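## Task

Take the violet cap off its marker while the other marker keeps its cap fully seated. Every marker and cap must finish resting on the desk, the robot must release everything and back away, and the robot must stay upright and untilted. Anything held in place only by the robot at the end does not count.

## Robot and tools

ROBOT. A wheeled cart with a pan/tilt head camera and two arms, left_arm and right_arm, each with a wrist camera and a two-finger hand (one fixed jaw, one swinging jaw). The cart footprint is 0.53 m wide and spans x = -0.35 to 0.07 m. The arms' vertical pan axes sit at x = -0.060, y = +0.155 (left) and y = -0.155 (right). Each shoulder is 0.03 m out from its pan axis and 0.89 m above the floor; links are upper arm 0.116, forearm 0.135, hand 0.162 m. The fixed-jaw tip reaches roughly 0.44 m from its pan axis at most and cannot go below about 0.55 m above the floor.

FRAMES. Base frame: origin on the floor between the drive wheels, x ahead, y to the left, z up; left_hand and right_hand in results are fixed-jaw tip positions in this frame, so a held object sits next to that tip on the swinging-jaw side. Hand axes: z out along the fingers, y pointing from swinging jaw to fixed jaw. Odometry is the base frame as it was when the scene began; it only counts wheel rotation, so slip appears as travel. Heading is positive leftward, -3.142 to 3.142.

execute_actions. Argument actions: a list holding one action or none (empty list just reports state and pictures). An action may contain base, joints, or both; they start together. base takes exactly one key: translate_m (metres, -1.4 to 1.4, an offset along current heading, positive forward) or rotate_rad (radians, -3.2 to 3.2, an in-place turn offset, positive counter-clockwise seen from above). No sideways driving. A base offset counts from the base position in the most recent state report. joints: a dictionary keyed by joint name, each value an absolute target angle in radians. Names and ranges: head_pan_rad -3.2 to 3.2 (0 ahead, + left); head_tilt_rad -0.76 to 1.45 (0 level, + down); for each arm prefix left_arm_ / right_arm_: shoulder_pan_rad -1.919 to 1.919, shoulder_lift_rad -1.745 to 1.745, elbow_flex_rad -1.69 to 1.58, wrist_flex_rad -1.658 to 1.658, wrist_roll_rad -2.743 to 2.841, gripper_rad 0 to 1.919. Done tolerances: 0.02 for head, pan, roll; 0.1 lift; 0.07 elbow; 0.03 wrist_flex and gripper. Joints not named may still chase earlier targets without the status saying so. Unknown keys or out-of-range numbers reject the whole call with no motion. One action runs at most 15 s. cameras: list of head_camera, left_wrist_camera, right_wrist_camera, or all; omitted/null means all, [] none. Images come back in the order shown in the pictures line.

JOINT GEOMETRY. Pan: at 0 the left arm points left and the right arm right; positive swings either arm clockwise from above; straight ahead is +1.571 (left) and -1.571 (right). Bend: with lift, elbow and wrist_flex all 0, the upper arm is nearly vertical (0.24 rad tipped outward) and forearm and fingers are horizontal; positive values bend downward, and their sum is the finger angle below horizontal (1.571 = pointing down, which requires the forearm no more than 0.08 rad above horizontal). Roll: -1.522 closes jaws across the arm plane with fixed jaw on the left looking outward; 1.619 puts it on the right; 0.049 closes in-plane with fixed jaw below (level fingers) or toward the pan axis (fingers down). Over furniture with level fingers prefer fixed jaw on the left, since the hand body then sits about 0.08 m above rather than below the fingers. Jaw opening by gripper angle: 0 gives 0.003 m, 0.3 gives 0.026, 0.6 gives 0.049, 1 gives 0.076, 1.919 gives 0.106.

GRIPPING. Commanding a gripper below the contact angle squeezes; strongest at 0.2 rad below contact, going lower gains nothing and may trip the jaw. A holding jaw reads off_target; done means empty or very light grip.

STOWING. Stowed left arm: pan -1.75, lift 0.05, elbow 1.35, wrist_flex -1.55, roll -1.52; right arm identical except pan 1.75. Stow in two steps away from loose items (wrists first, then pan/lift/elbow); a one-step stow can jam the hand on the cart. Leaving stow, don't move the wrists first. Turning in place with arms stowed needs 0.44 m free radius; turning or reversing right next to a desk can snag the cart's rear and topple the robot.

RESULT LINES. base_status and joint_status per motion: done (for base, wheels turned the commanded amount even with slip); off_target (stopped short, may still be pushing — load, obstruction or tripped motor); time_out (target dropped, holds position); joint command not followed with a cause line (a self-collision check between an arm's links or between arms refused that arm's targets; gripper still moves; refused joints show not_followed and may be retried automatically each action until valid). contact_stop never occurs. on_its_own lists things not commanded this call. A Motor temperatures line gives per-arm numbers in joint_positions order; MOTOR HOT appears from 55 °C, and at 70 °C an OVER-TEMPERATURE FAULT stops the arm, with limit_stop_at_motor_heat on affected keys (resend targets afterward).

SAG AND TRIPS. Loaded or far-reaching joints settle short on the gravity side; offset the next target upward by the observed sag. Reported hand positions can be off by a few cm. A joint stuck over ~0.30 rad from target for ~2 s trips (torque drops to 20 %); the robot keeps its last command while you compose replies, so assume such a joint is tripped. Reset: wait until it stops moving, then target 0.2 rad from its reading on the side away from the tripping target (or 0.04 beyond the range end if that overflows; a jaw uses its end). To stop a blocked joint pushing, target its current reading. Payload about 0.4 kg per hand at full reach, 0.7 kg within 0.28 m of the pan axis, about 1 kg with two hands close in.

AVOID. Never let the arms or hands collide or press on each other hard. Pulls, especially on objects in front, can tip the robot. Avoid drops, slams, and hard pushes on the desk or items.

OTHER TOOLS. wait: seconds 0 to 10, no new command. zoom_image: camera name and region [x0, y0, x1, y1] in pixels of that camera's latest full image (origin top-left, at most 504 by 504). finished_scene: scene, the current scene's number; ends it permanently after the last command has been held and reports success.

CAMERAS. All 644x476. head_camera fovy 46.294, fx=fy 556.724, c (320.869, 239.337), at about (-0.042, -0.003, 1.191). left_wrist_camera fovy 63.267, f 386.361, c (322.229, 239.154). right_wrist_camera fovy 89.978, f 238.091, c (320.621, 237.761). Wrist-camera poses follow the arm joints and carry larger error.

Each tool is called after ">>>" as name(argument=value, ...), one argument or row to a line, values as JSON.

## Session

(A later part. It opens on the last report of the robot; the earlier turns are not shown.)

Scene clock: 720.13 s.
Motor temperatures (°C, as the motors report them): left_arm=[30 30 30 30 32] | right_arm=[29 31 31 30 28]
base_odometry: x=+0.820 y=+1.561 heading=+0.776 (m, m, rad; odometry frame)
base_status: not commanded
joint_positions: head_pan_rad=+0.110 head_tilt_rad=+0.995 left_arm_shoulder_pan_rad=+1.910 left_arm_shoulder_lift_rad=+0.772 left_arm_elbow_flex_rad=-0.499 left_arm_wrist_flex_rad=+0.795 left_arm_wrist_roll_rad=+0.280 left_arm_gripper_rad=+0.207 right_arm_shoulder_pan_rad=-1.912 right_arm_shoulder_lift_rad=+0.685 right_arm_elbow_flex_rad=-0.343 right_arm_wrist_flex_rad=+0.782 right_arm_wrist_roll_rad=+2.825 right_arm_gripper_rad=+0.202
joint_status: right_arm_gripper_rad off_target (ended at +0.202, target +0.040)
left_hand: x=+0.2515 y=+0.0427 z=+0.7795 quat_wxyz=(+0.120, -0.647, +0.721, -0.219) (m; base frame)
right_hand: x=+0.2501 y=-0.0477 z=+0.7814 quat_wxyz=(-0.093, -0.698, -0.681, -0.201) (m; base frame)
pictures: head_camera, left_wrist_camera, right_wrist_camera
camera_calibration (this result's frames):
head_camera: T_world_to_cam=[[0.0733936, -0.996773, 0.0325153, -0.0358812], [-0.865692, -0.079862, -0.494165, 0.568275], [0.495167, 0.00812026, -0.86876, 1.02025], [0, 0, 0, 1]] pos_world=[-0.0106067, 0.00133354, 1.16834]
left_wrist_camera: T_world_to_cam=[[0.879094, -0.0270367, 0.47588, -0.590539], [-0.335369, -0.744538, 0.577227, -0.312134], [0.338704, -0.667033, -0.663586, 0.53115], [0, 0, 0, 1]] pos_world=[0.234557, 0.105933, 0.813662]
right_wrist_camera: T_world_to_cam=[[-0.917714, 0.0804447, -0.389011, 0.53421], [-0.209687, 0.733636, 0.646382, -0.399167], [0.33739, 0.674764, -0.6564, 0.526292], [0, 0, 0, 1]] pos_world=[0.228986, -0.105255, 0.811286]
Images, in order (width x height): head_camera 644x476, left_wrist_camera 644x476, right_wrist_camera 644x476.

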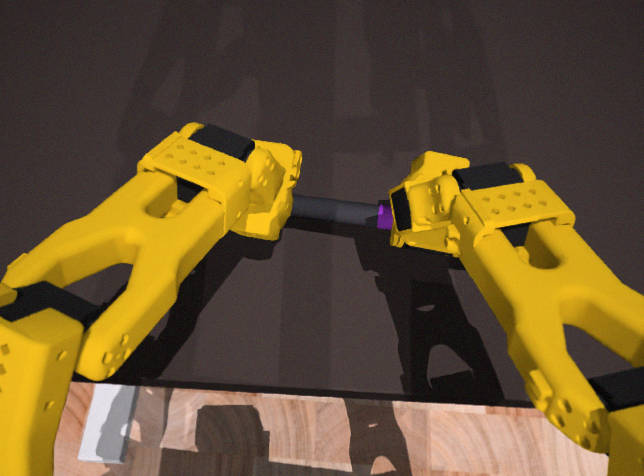

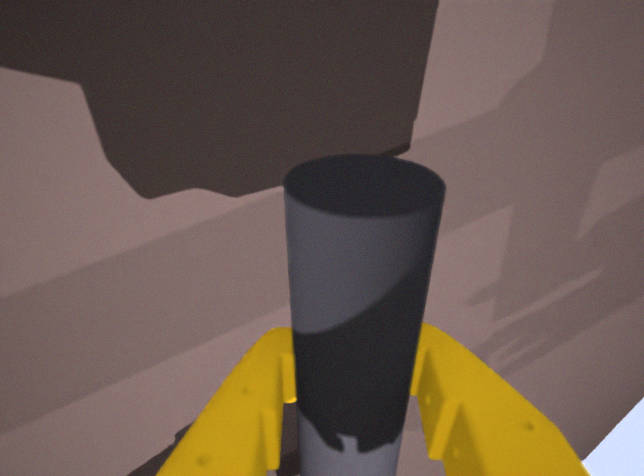

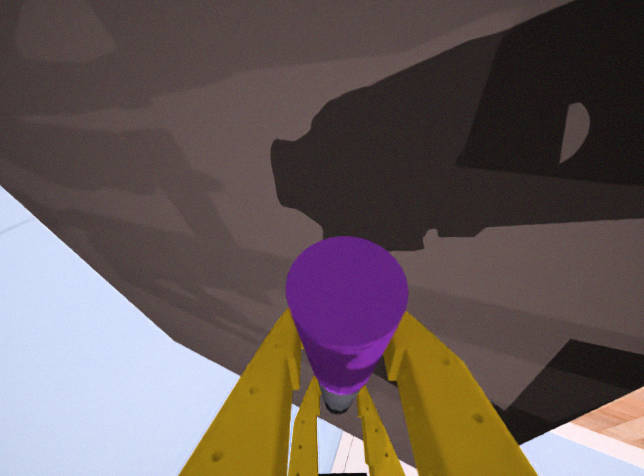

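>>> execute_actions(
  actions=[
    {"joints": {"right_arm_gripper_rad": 0.005, "left_arm_gripper_rad": 0.01}},
  ],
  cameras=[],
)

>>> execute_actions(
  actions=[
    {"joints": {"left_arm_shoulder_pan_rad": 1.85, "right_arm_shoulder_pan_rad": -1.85, "left_arm_wrist_roll_rad": 0.22}},
  ],
)

Scene clock: 737.83 s.
Motor temperatures (°C, as the motors report them): left_arm=[30 30 30 30 32] | right_arm=[29 31 31 30 28]
base_odometry: x=+0.820 y=+1.561 heading=+0.776 (m, m, rad; odometry frame)
base_status: not commanded
joint_positions: head_pan_rad=+0.110 head_tilt_rad=+0.995 left_arm_shoulder_pan_rad=+1.910 left_arm_shoulder_lift_rad=+0.772 left_arm_elbow_flex_rad=-0.499 left_arm_wrist_flex_rad=+0.795 left_arm_wrist_roll_rad=+0.280 left_arm_gripper_rad=+0.206 right_arm_shoulder_pan_rad=-1.912 right_arm_shoulder_lift_rad=+0.685 right_arm_elbow_flex_rad=-0.343 right_arm_wrist_flex_rad=+0.782 right_arm_wrist_roll_rad=+2.825 right_arm_gripper_rad=+0.201
joint_status: left_arm_gripper_rad off_target (ended at +0.206, target +0.010); right_arm_gripper_rad off_target (ended at +0.201, target +0.005)
left_hand: x=+0.2515 y=+0.0427 z=+0.7795 quat_wxyz=(+0.120, -0.647, +0.721, -0.219) (m; base frame)
right_hand: x=+0.2501 y=-0.0477 z=+0.7814 quat_wxyz=(-0.093, -0.698, -0.681, -0.201) (m; base frame)
pictures: none
No camera images: the call's "cameras" was empty. Leave "cameras" out to get every camera's image.

Scene clock: 738.47 s.
Motor temperatures (°C, as the motors report them): left_arm=[30 30 30 30 32] | right_arm=[29 31 31 30 28]
base_odometry: x=+0.820 y=+1.561 heading=+0.776 (m, m, rad; odometry frame)
base_status: not commanded
joint_positions: head_pan_rad=+0.110 head_tilt_rad=+0.995 left_arm_shoulder_pan_rad=+1.893 left_arm_shoulder_lift_rad=+0.772 left_arm_elbow_flex_rad=-0.506 left_arm_wrist_flex_rad=+0.790 left_arm_wrist_roll_rad=+0.233 left_arm_gripper_rad=+0.206 right_arm_shoulder_pan_rad=-1.906 right_arm_shoulder_lift_rad=+0.685 right_arm_elbow_flex_rad=-0.343 right_arm_wrist_flex_rad=+0.780 right_arm_wrist_roll_rad=+2.825 right_arm_gripper_rad=+0.201
joint_status: left_arm_shoulder_pan_rad off_target (ended at +1.893, target +1.850); right_arm_shoulder_pan_rad off_target (ended at -1.907, target -1.850); the others done
left_hand: x=+0.2550 y=+0.0478 z=+0.7811 quat_wxyz=(+0.129, -0.635, +0.729, -0.219) (m; base frame)
right_hand: x=+0.2510 y=-0.0495 z=+0.7816 quat_wxyz=(-0.094, -0.700, -0.679, -0.201) (m; base frame)
pictures: head_camera, left_wrist_camera, right_wrist_camera
camera_calibration (this result's frames):
head_camera: T_world_to_cam=[[0.0733935, -0.996773, 0.0325153, -0.0358812], [-0.865692, -0.0798619, -0.494165, 0.568275], [0.495167, 0.0081202, -0.86876, 1.02025], [0, 0, 0, 1]] pos_world=[-0.0106067, 0.00133353, 1.16834]
left_wrist_camera: T_world_to_cam=[[0.869701, -0.0559857, 0.490394, -0.601798], [-0.362649, -0.74646, 0.557928, -0.285927], [0.334824, -0.663071, -0.669499, 0.539777], [0, 0, 0, 1]] pos_world=[0.238963, 0.110785, 0.816026]
right_wrist_camera: T_world_to_cam=[[-0.916639, 0.0862709, -0.390296, 0.536213], [-0.206118, 0.734582, 0.646455, -0.398623], [0.342474, 0.673013, -0.655565, 0.525301], [0, 0, 0, 1]] pos_world=[0.229448, -0.106972, 0.811342]
Images, in order (width x height): head_camera 644x476, left_wrist_camera 644x476, right_wrist_camera 644x476.

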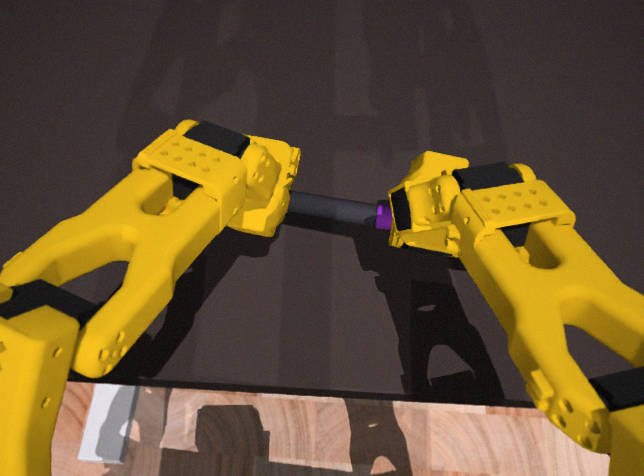

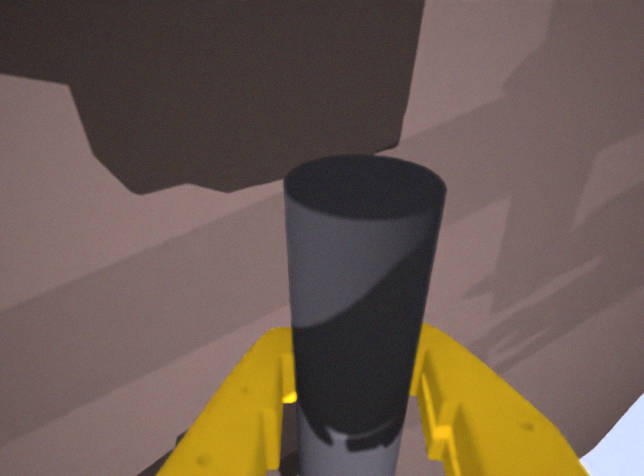

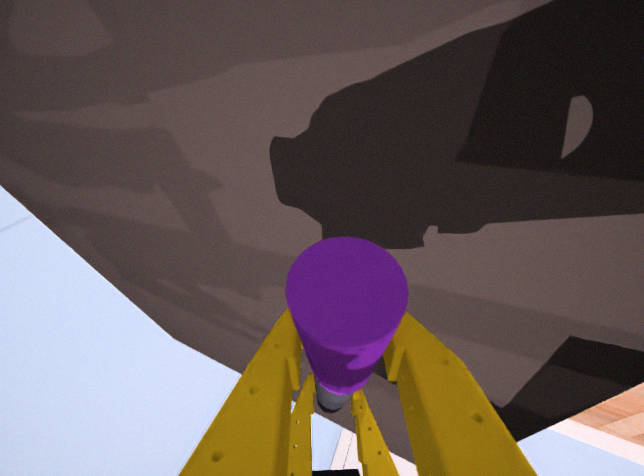

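>>> execute_actions(
  actions=[
    {"joints": {"left_arm_shoulder_pan_rad": 1.76, "right_arm_shoulder_pan_rad": -1.77}},
  ],
)

Scene clock: 742.80 s.
Motor temperatures (°C, as the motors report them): left_arm=[30 30 30 30 32] | right_arm=[29 31 31 30 28]
base_odometry: x=+0.820 y=+1.561 heading=+0.776 (m, m, rad; odometry frame)
base_status: not commanded
joint_positions: head_pan_rad=+0.110 head_tilt_rad=+0.995 left_arm_shoulder_pan_rad=+1.767 left_arm_shoulder_lift_rad=+0.772 left_arm_elbow_flex_rad=-0.506 left_arm_wrist_flex_rad=+0.790 left_arm_wrist_roll_rad=+0.230 left_arm_gripper_rad=+0.205 right_arm_shoulder_pan_rad=-1.776 right_arm_shoulder_lift_rad=+0.685 right_arm_elbow_flex_rad=-0.343 right_arm_wrist_flex_rad=+0.779 right_arm_wrist_roll_rad=+2.825 right_arm_gripper_rad=+0.201
joint_status: all done
left_hand: x=+0.2660 y=+0.0882 z=+0.7811 quat_wxyz=(+0.143, -0.679, +0.689, -0.210) (m; base frame)
right_hand: x=+0.2623 y=-0.0908 z=+0.7817 quat_wxyz=(-0.107, -0.742, -0.632, -0.196) (m; base frame)
pictures: head_camera, left_wrist_camera, right_wrist_camera
camera_calibration (this result's frames):
head_camera: T_world_to_cam=[[0.0733927, -0.996773, 0.0325147, -0.0358804], [-0.865683, -0.0798607, -0.494181, 0.568294], [0.495183, 0.00812187, -0.868751, 1.02024], [0, 0, 0, 1]] pos_world=[-0.010607, 0.00133349, 1.16834]
left_wrist_camera: T_world_to_cam=[[0.869847, 0.0505154, 0.490728, -0.61876], [-0.268401, -0.786169, 0.556686, -0.272396], [0.413916, -0.615943, -0.670289, 0.538312], [0, 0, 0, 1]] pos_world=[0.242299, 0.148677, 0.816106]
right_wrist_camera: T_world_to_cam=[[-0.897054, 0.204841, -0.391579, 0.5568], [-0.109829, 0.754944, 0.646527, -0.389506], [0.428056, 0.622976, -0.654728, 0.521655], [0, 0, 0, 1]] pos_world=[0.233403, -0.144979, 0.811399]
Images, in order (width x height): head_camera 644x476, left_wrist_camera 644x476, right_wrist_camera 644x476.

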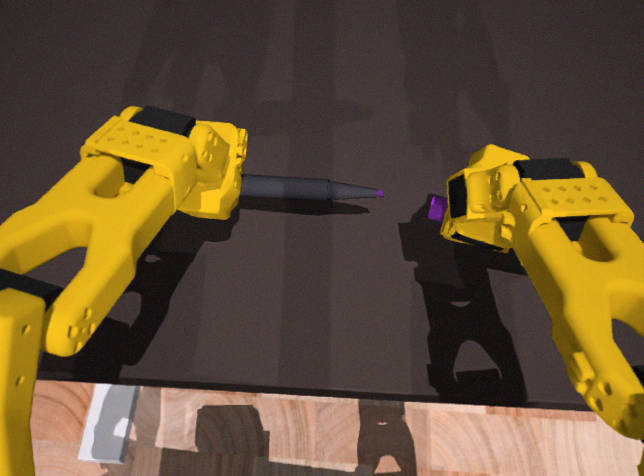

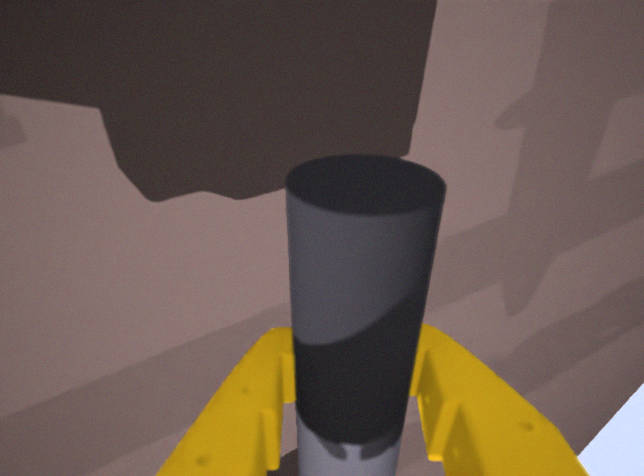

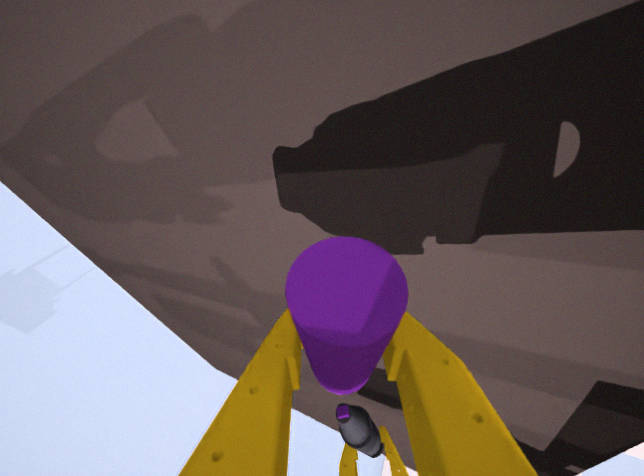

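>>> execute_actions(
  actions=[
    {"joints": {"left_arm_shoulder_pan_rad": 1.675, "left_arm_elbow_flex_rad": -0.40, "left_arm_wrist_flex_rad": 1.208, "right_arm_shoulder_pan_rad": -1.675, "right_arm_shoulder_lift_rad": 0.735, "right_arm_elbow_flex_rad": -0.335, "right_arm_wrist_flex_rad": 1.043}},
  ],
)

Scene clock: 832.03 s.
Motor temperatures (°C, as the motors report them): left_arm=[30 30 30 30 32] | right_arm=[29 31 32 30 28]
base_odometry: x=+0.820 y=+1.561 heading=+0.776 (m, m, rad; odometry frame)
base_status: not commanded
joint_positions: head_pan_rad=+0.110 head_tilt_rad=+0.995 left_arm_shoulder_pan_rad=+1.683 left_arm_shoulder_lift_rad=+0.772 left_arm_elbow_flex_rad=-0.397 left_arm_wrist_flex_rad=+1.198 left_arm_wrist_roll_rad=+0.230 left_arm_gripper_rad=+0.205 right_arm_shoulder_pan_rad=-1.681 right_arm_shoulder_lift_rad=+0.756 right_arm_elbow_flex_rad=-0.332 right_arm_wrist_flex_rad=+1.038 right_arm_wrist_roll_rad=+2.825 right_arm_gripper_rad=+0.201
joint_status: all done
left_hand: x=+0.1865 y=+0.1254 z=+0.7500 quat_wxyz=(-0.001, -0.731, +0.682, +0.001) (m; base frame)
right_hand: x=+0.2166 y=-0.1273 z=+0.7472 quat_wxyz=(-0.028, -0.790, -0.610, -0.047) (m; base frame)
pictures: head_camera, left_wrist_camera, right_wrist_camera
camera_calibration (this result's frames):
head_camera: T_world_to_cam=[[0.0733926, -0.996773, 0.0325147, -0.0358804], [-0.865683, -0.0798606, -0.494181, 0.568294], [0.495183, 0.00812181, -0.868751, 1.02024], [0, 0, 0, 1]] pos_world=[-0.010607, 0.00133349, 1.16834]
left_wrist_camera: T_world_to_cam=[[0.994014, 0.108807, 0.00986217, -0.206073], [0.0864366, -0.838425, 0.53812, -0.292911], [0.0668197, -0.534046, -0.842811, 0.757141], [0, 0, 0, 1]] pos_world=[0.179566, 0.181187, 0.79778]
right_wrist_camera: T_world_to_cam=[[-0.955795, 0.280022, -0.0896875, 0.306491], [0.174357, 0.78537, 0.593964, -0.363119], [0.236761, 0.55207, -0.799477, 0.681916], [0, 0, 0, 1]] pos_world=[0.194804, -0.177107, 0.788344]
Images, in order (width x height): head_camera 644x476, left_wrist_camera 644x476, right_wrist_camera 644x476.

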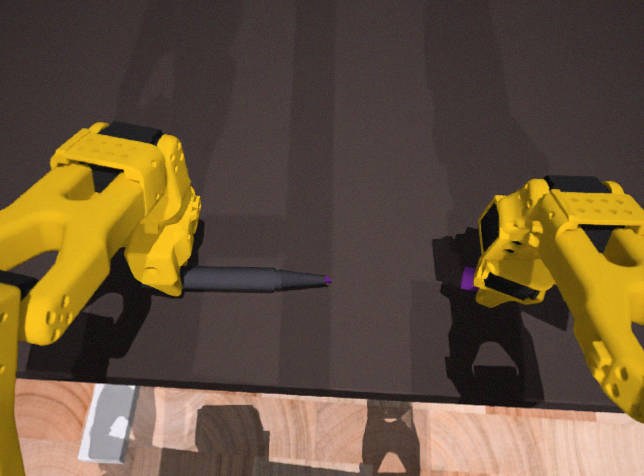

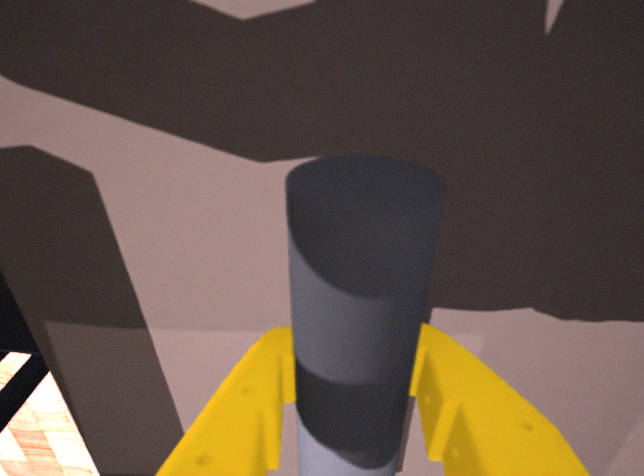

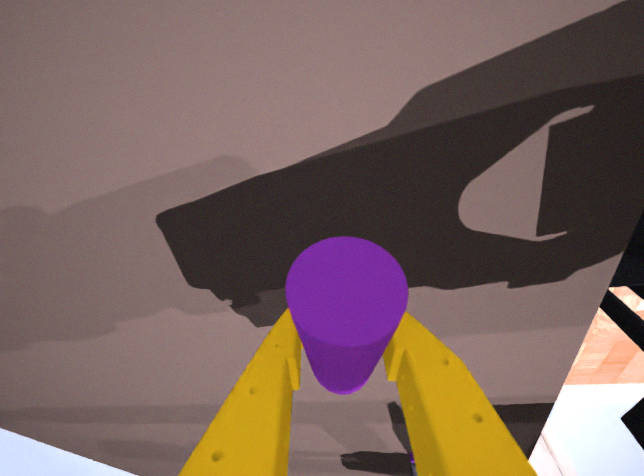

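>>> zoom_image(
  camera="head_camera",
  region=[110, 220, 360, 340],
)

>>> zoom_image(
  camera="head_camera",
  region=[410, 210, 610, 350],
)

Region (110, 220, 360, 340) of head_camera's 644x476 image, scaled by 2.016; it fills the top 242 rows of this view, and the rest is white.

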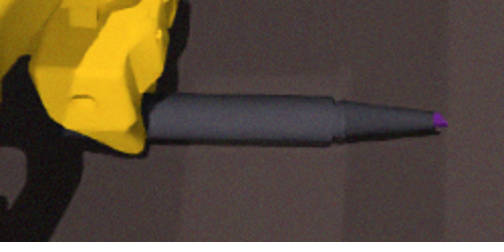

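Region (410, 210, 610, 350) of head_camera's 644x476 image, scaled by 2.520; it fills the top 353 rows of this view, and the rest is white.

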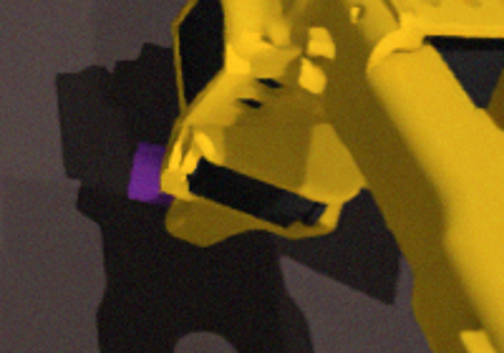

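>>> execute_actions(
  actions=[
    {"joints": {"left_arm_elbow_flex_rad": -0.303, "left_arm_wrist_flex_rad": 1.09, "right_arm_shoulder_lift_rad": 0.798, "right_arm_wrist_flex_rad": 0.964}},
  ],
)

Scene clock: 842.77 s.
Motor temperatures (°C, as the motors report them): left_arm=[30 30 30 30 32] | right_arm=[29 31 32 30 28]
base_odometry: x=+0.820 y=+1.561 heading=+0.776 (m, m, rad; odometry frame)
base_status: not commanded
joint_positions: head_pan_rad=+0.110 head_tilt_rad=+0.995 left_arm_shoulder_pan_rad=+1.683 left_arm_shoulder_lift_rad=+0.772 left_arm_elbow_flex_rad=-0.302 left_arm_wrist_flex_rad=+1.098 left_arm_wrist_roll_rad=+0.230 left_arm_gripper_rad=+0.205 right_arm_shoulder_pan_rad=-1.681 right_arm_shoulder_lift_rad=+0.817 right_arm_elbow_flex_rad=-0.332 right_arm_wrist_flex_rad=+0.972 right_arm_wrist_roll_rad=+2.825 right_arm_gripper_rad=+0.201
joint_status: all done
left_hand: x=+0.1824 y=+0.1258 z=+0.7381 quat_wxyz=(+0.001, -0.731, +0.682, -0.001) (m; base frame)
right_hand: x=+0.2176 y=-0.1271 z=+0.7336 quat_wxyz=(-0.030, -0.790, -0.610, -0.048) (m; base frame)
pictures: head_camera, left_wrist_camera, right_wrist_camera
camera_calibration (this result's frames):
head_camera: T_world_to_cam=[[0.0733928, -0.996773, 0.0325147, -0.0358804], [-0.865683, -0.0798608, -0.494181, 0.568294], [0.495183, 0.00812193, -0.868751, 1.02024], [0, 0, 0, 1]] pos_world=[-0.010607, 0.00133349, 1.16834]
left_wrist_camera: T_world_to_cam=[[0.993959, 0.108813, 0.0143515, -0.205285], [0.0839739, -0.838147, 0.538942, -0.285949], [0.0706725, -0.534481, -0.842221, 0.746514], [0, 0, 0, 1]] pos_world=[0.175299, 0.181668, 0.785786]
right_wrist_camera: T_world_to_cam=[[-0.955375, 0.280068, -0.093917, 0.309253], [0.171637, 0.78507, 0.595152, -0.355652], [0.240414, 0.552474, -0.798106, 0.669016], [0, 0, 0, 1]] pos_world=[0.195655, -0.177013, 0.774657]
Images, in order (width x height): head_camera 644x476, left_wrist_camera 644x476, right_wrist_camera 644x476.

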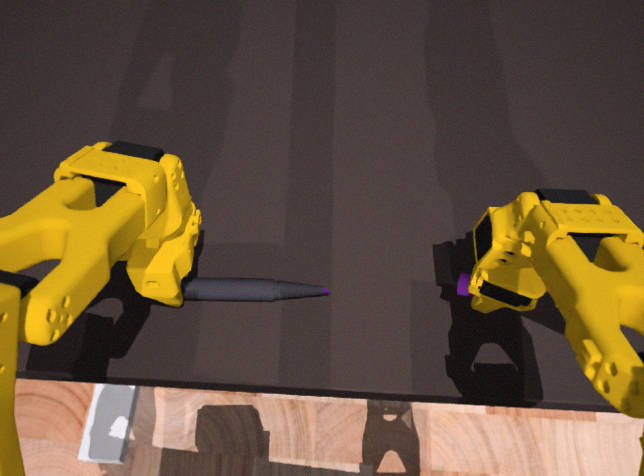

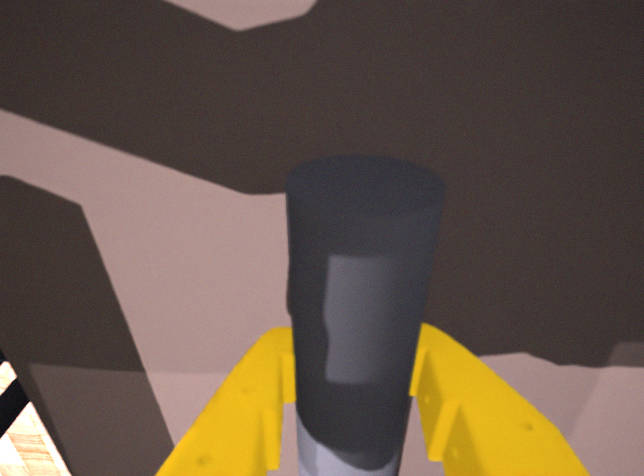

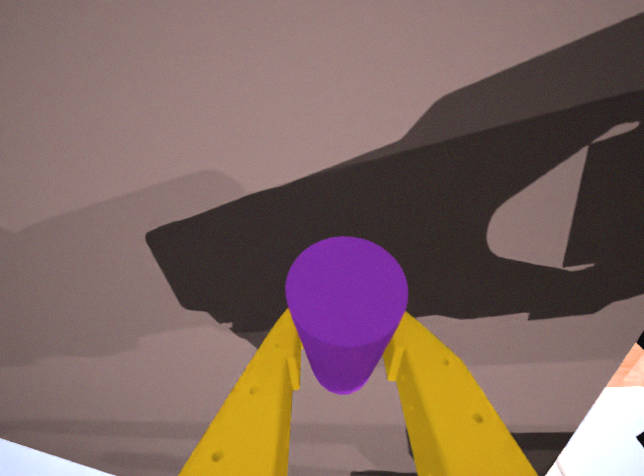

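>>> zoom_image(
  camera="right_wrist_camera",
  region=[444, 296, 644, 476],
)

>>> zoom_image(
  camera="head_camera",
  region=[140, 240, 360, 340],
)

Region (444, 296, 644, 476) of right_wrist_camera's 644x476 image, scaled by 2.520; it fills the top 454 rows of this view, and the rest is white.

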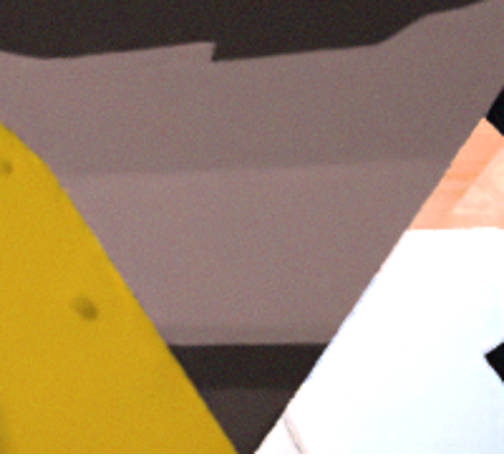

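Region (140, 240, 360, 340) of head_camera's 644x476 image, scaled by 2.291; it fills the top 229 rows of this view, and the rest is white.

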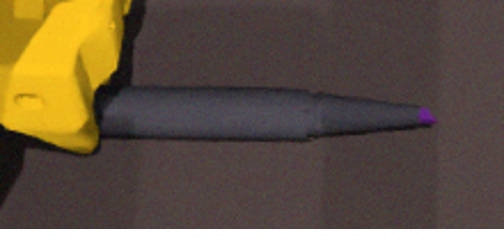

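>>> zoom_image(
  camera="left_wrist_camera",
  region=[0, 326, 200, 476],
)

Region (0, 326, 200, 476) of left_wrist_camera's 644x476 image, scaled by 2.520; it fills the top 378 rows of this view, and the rest is white.

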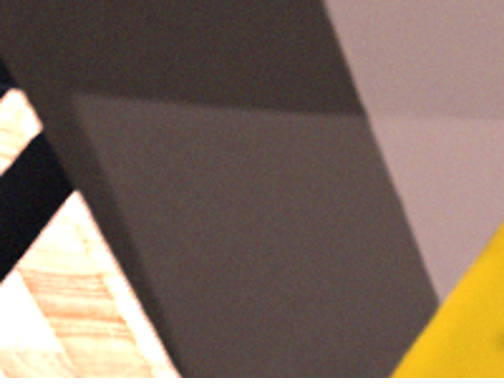

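>>> execute_actions(
  actions=[
    {"joints": {"left_arm_elbow_flex_rad": -0.257, "left_arm_wrist_flex_rad": 1.042, "right_arm_shoulder_lift_rad": 0.843, "right_arm_wrist_flex_rad": 0.918}},
  ],
)

Scene clock: 871.50 s.
Motor temperatures (°C, as the motors report them): left_arm=[30 30 30 30 32] | right_arm=[29 31 32 30 28]
base_odometry: x=+0.820 y=+1.561 heading=+0.776 (m, m, rad; odometry frame)
base_status: not commanded
joint_positions: head_pan_rad=+0.110 head_tilt_rad=+0.995 left_arm_shoulder_pan_rad=+1.683 left_arm_shoulder_lift_rad=+0.772 left_arm_elbow_flex_rad=-0.260 left_arm_wrist_flex_rad=+1.058 left_arm_wrist_roll_rad=+0.230 left_arm_gripper_rad=+0.205 right_arm_shoulder_pan_rad=-1.681 right_arm_shoulder_lift_rad=+0.849 right_arm_elbow_flex_rad=-0.332 right_arm_wrist_flex_rad=+0.929 right_arm_wrist_roll_rad=+2.825 right_arm_gripper_rad=+0.200
joint_status: all done
left_hand: x=+0.1798 y=+0.1261 z=+0.7330 quat_wxyz=(+0.000, -0.731, +0.682, +0.000) (m; base frame)
right_hand: x=+0.2192 y=-0.1270 z=+0.7267 quat_wxyz=(-0.032, -0.790, -0.610, -0.053) (m; base frame)
pictures: head_camera, left_wrist_camera, right_wrist_camera
camera_calibration (this result's frames):
head_camera: T_world_to_cam=[[0.073392, -0.996773, 0.0325143, -0.03588], [-0.865678, -0.0798598, -0.49419, 0.568305], [0.495192, 0.00812272, -0.868746, 1.02023], [0, 0, 0, 1]] pos_world=[-0.0106072, 0.00133346, 1.16834]
left_wrist_camera: T_world_to_cam=[[0.993979, 0.108811, 0.0128551, -0.201493], [0.0847952, -0.83824, 0.538669, -0.282704], [0.0693885, -0.534336, -0.842419, 0.742998], [0, 0, 0, 1]] pos_world=[0.172697, 0.181961, 0.78079]
right_wrist_camera: T_world_to_cam=[[-0.95432, 0.280184, -0.103778, 0.316962], [0.165271, 0.784367, 0.597875, -0.352613], [0.248915, 0.553412, -0.794843, 0.658937], [0, 0, 0, 1]] pos_world=[0.19674, -0.176894, 0.767464]
Images, in order (width x height): head_camera 644x476, left_wrist_camera 644x476, right_wrist_camera 644x476.

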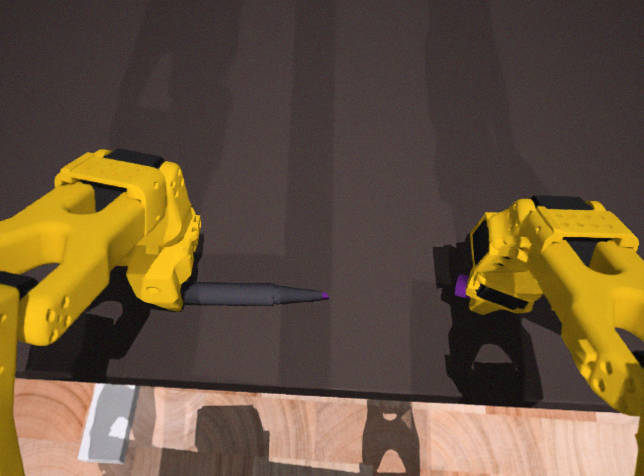

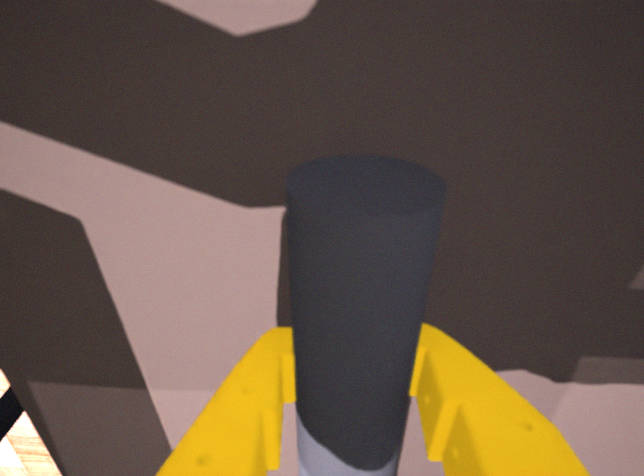

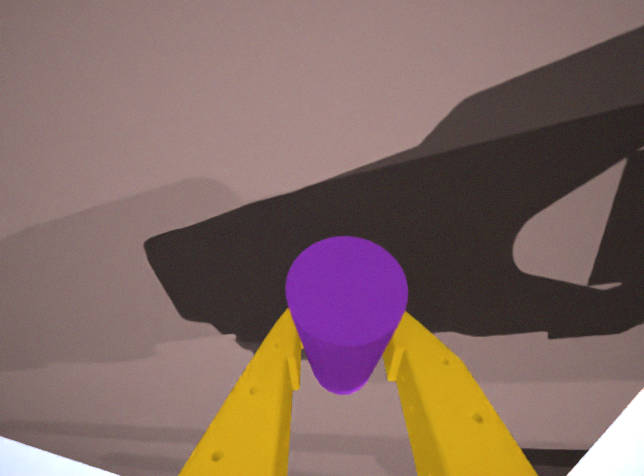

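>>> zoom_image(
  camera="head_camera",
  region=[120, 250, 350, 350],
)

>>> zoom_image(
  camera="head_camera",
  region=[420, 230, 580, 350],
)

Region (120, 250, 350, 350) of head_camera's 644x476 image, scaled by 2.191; it fills the top 219 rows of this view, and the rest is white.

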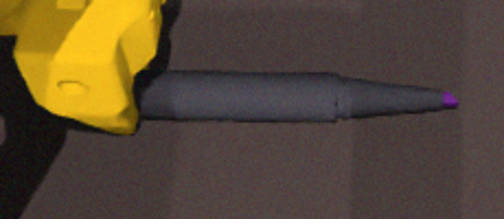

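Region (420, 230, 580, 350) of head_camera's 644x476 image, scaled by 3.150; it fills the top 378 rows of this view, and the rest is white.

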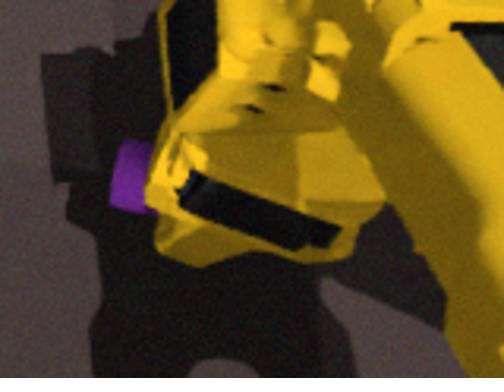

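>>> execute_actions(
  actions=[
    {"joints": {"left_arm_gripper_rad": 0.6, "right_arm_gripper_rad": 0.7, "right_arm_shoulder_lift_rad": 0.83}},
  ],
)

Scene clock: 888.27 s.
Motor temperatures (°C, as the motors report them): left_arm=[30 30 30 30 32] | right_arm=[29 31 32 30 28]
base_odometry: x=+0.820 y=+1.561 heading=+0.776 (m, m, rad; odometry frame)
base_status: not commanded
joint_positions: head_pan_rad=+0.110 head_tilt_rad=+0.995 left_arm_shoulder_pan_rad=+1.683 left_arm_shoulder_lift_rad=+0.769 left_arm_elbow_flex_rad=-0.257 left_arm_wrist_flex_rad=+1.052 left_arm_wrist_roll_rad=+0.230 left_arm_gripper_rad=+0.592 right_arm_shoulder_pan_rad=-1.678 right_arm_shoulder_lift_rad=+0.845 right_arm_elbow_flex_rad=-0.333 right_arm_wrist_flex_rad=+0.920 right_arm_wrist_roll_rad=+2.825 right_arm_gripper_rad=+0.691
joint_status: all done
left_hand: x=+0.1806 y=+0.1260 z=+0.7333 quat_wxyz=(+0.002, -0.731, +0.682, -0.003) (m; base frame)
right_hand: x=+0.2218 y=-0.1276 z=+0.7284 quat_wxyz=(-0.036, -0.790, -0.609, -0.060) (m; base frame)
pictures: head_camera, left_wrist_camera, right_wrist_camera
camera_calibration (this result's frames):
head_camera: T_world_to_cam=[[0.0733921, -0.996773, 0.0325143, -0.03588], [-0.865678, -0.0798599, -0.49419, 0.568305], [0.495192, 0.00812277, -0.868746, 1.02023], [0, 0, 0, 1]] pos_world=[-0.0106072, 0.00133346, 1.16834]
left_wrist_camera: T_world_to_cam=[[0.993883, 0.108821, 0.0188406, -0.206647], [0.0815075, -0.837869, 0.539752, -0.283233], [0.0745226, -0.534915, -0.841613, 0.741667], [0, 0, 0, 1]] pos_world=[0.173198, 0.181905, 0.780966]
right_wrist_camera: T_world_to_cam=[[-0.951766, 0.283292, -0.117844, 0.329881], [0.158528, 0.782874, 0.601645, -0.355016], [0.262699, 0.553943, -0.790023, 0.653415], [0, 0, 0, 1]] pos_world=[0.198598, -0.177474, 0.768681]
Images, in order (width x height): head_camera 644x476, left_wrist_camera 644x476, right_wrist_camera 644x476.

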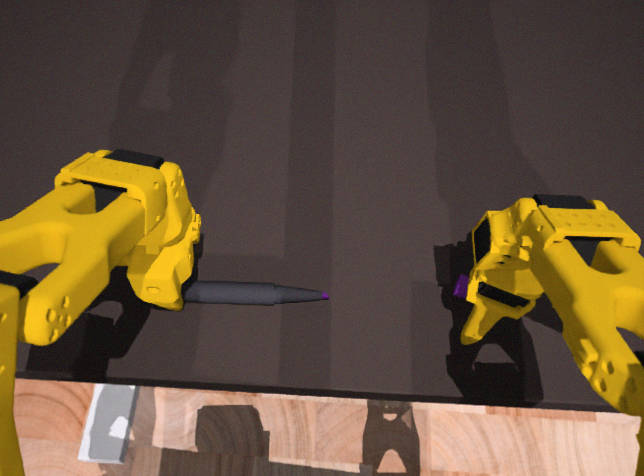

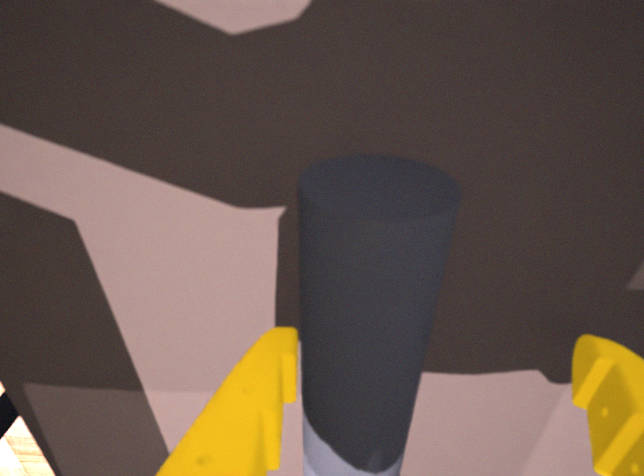

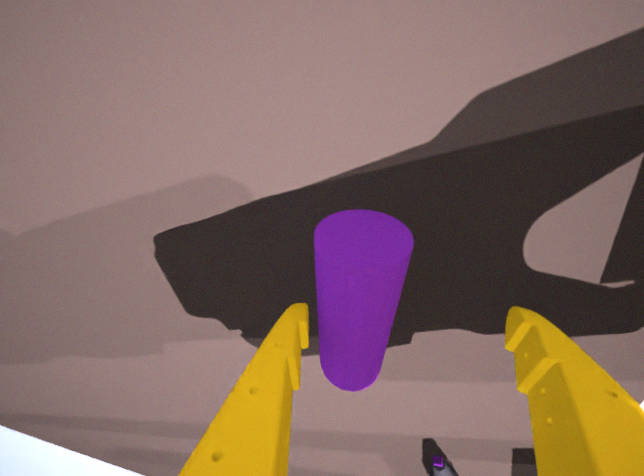

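>>> execute_actions(
  actions=[
    {"joints": {"left_arm_shoulder_lift_rad": 0.45, "left_arm_wrist_flex_rad": 1.33, "right_arm_shoulder_lift_rad": 0.55}},
  ],
)

Scene clock: 895.43 s.
Motor temperatures (°C, as the motors report them): left_arm=[30 30 30 30 32] | right_arm=[29 31 32 30 28]
base_odometry: x=+0.820 y=+1.561 heading=+0.776 (m, m, rad; odometry frame)
base_status: not commanded
joint_positions: head_pan_rad=+0.110 head_tilt_rad=+0.995 left_arm_shoulder_pan_rad=+1.683 left_arm_shoulder_lift_rad=+0.504 left_arm_elbow_flex_rad=-0.257 left_arm_wrist_flex_rad=+1.319 left_arm_wrist_roll_rad=+0.230 left_arm_gripper_rad=+0.593 right_arm_shoulder_pan_rad=-1.678 right_arm_shoulder_lift_rad=+0.609 right_arm_elbow_flex_rad=-0.333 right_arm_wrist_flex_rad=+0.920 right_arm_wrist_roll_rad=+2.825 right_arm_gripper_rad=+0.692
joint_status: all done
left_hand: x=+0.1727 y=+0.1269 z=+0.7906 quat_wxyz=(+0.002, -0.731, +0.682, -0.002) (m; base frame)
right_hand: x=+0.2533 y=-0.1242 z=+0.7921 quat_wxyz=(-0.098, -0.778, -0.599, -0.159) (m; base frame)
pictures: head_camera, left_wrist_camera, right_wrist_camera
camera_calibration (this result's frames):
head_camera: T_world_to_cam=[[0.073392, -0.996773, 0.0325143, -0.03588], [-0.865678, -0.0798598, -0.49419, 0.568305], [0.495192, 0.00812273, -0.868746, 1.02023], [0, 0, 0, 1]] pos_world=[-0.0106072, 0.00133346, 1.16834]
left_wrist_camera: T_world_to_cam=[[0.99391, 0.108818, 0.0173443, -0.198878], [0.08233, -0.837962, 0.539483, -0.312723], [0.0732395, -0.53477, -0.841818, 0.791342], [0, 0, 0, 1]] pos_world=[0.165456, 0.182778, 0.838323]
right_wrist_camera: T_world_to_cam=[[-0.899045, 0.28895, -0.328978, 0.521063], [0.0118626, 0.767135, 0.641375, -0.397291], [0.437696, 0.572723, -0.693117, 0.574841], [0, 0, 0, 1]] pos_world=[0.221566, -0.17501, 0.824663]
Images, in order (width x height): head_camera 644x476, left_wrist_camera 644x476, right_wrist_camera 644x476.

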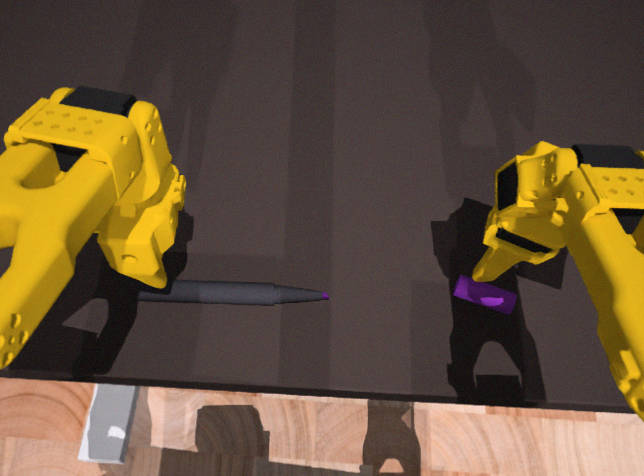

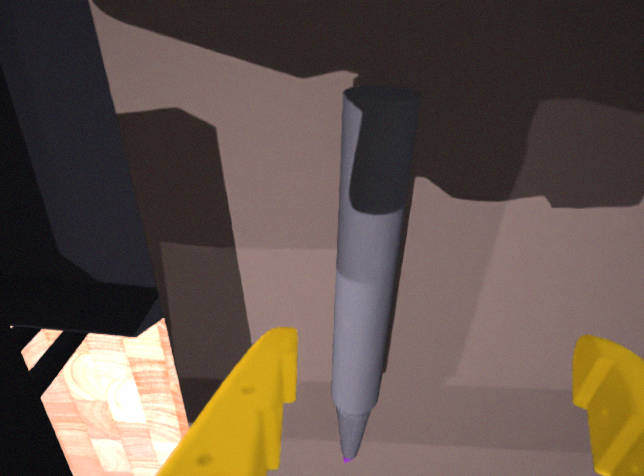

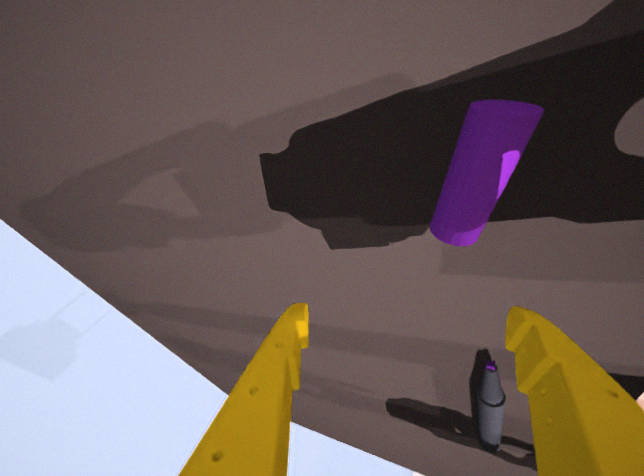

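>>> execute_actions(
  actions=[
    {"base": {"translate_m": -0.4}, "joints": {"head_pan_rad": -0.3, "head_tilt_rad": 0.6}},
  ],
  cameras=["head_camera"],
)

Scene clock: 907.00 s.
Motor temperatures (°C, as the motors report them): left_arm=[30 30 30 30 32] | right_arm=[29 31 32 30 28]
base_odometry: x=+0.534 y=+1.281 heading=+0.776 (m, m, rad; odometry frame)
base_status: done
joint_positions: head_pan_rad=-0.290 head_tilt_rad=+0.614 left_arm_shoulder_pan_rad=+1.683 left_arm_shoulder_lift_rad=+0.504 left_arm_elbow_flex_rad=-0.257 left_arm_wrist_flex_rad=+1.321 left_arm_wrist_roll_rad=+0.230 left_arm_gripper_rad=+0.593 right_arm_shoulder_pan_rad=-1.678 right_arm_shoulder_lift_rad=+0.609 right_arm_elbow_flex_rad=-0.332 right_arm_wrist_flex_rad=+0.920 right_arm_wrist_roll_rad=+2.825 right_arm_gripper_rad=+0.692
joint_status: all done
left_hand: x=+0.1725 y=+0.1269 z=+0.7906 quat_wxyz=(+0.001, -0.731, +0.682, -0.001) (m; base frame)
right_hand: x=+0.2531 y=-0.1242 z=+0.7918 quat_wxyz=(-0.097, -0.778, -0.599, -0.159) (m; base frame)
pictures: head_camera
camera_calibration (this result's frames):
head_camera: T_world_to_cam=[[-0.32967, -0.94395, 0.0166352, -0.036547], [-0.592577, 0.193173, -0.782008, 0.912419], [0.734963, -0.267662, -0.623047, 0.748699], [0, 0, 0, 1]] pos_world=[-0.0216359, -0.0103553, 1.1806]
Images, in order (width x height): head_camera 644x476.

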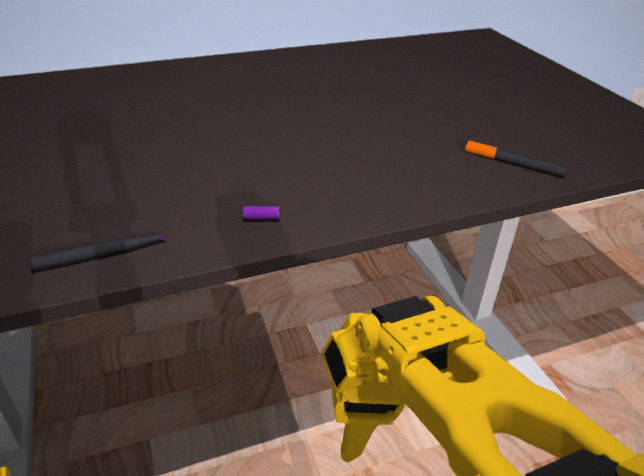

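The violet marker is uncapped, and its cap is lying on the desk. The orange marker is untouched and still capped, and the robot is clear of the desk.

>>> finished_scene(
  scene=1,
)

The scene is finished: the task was done.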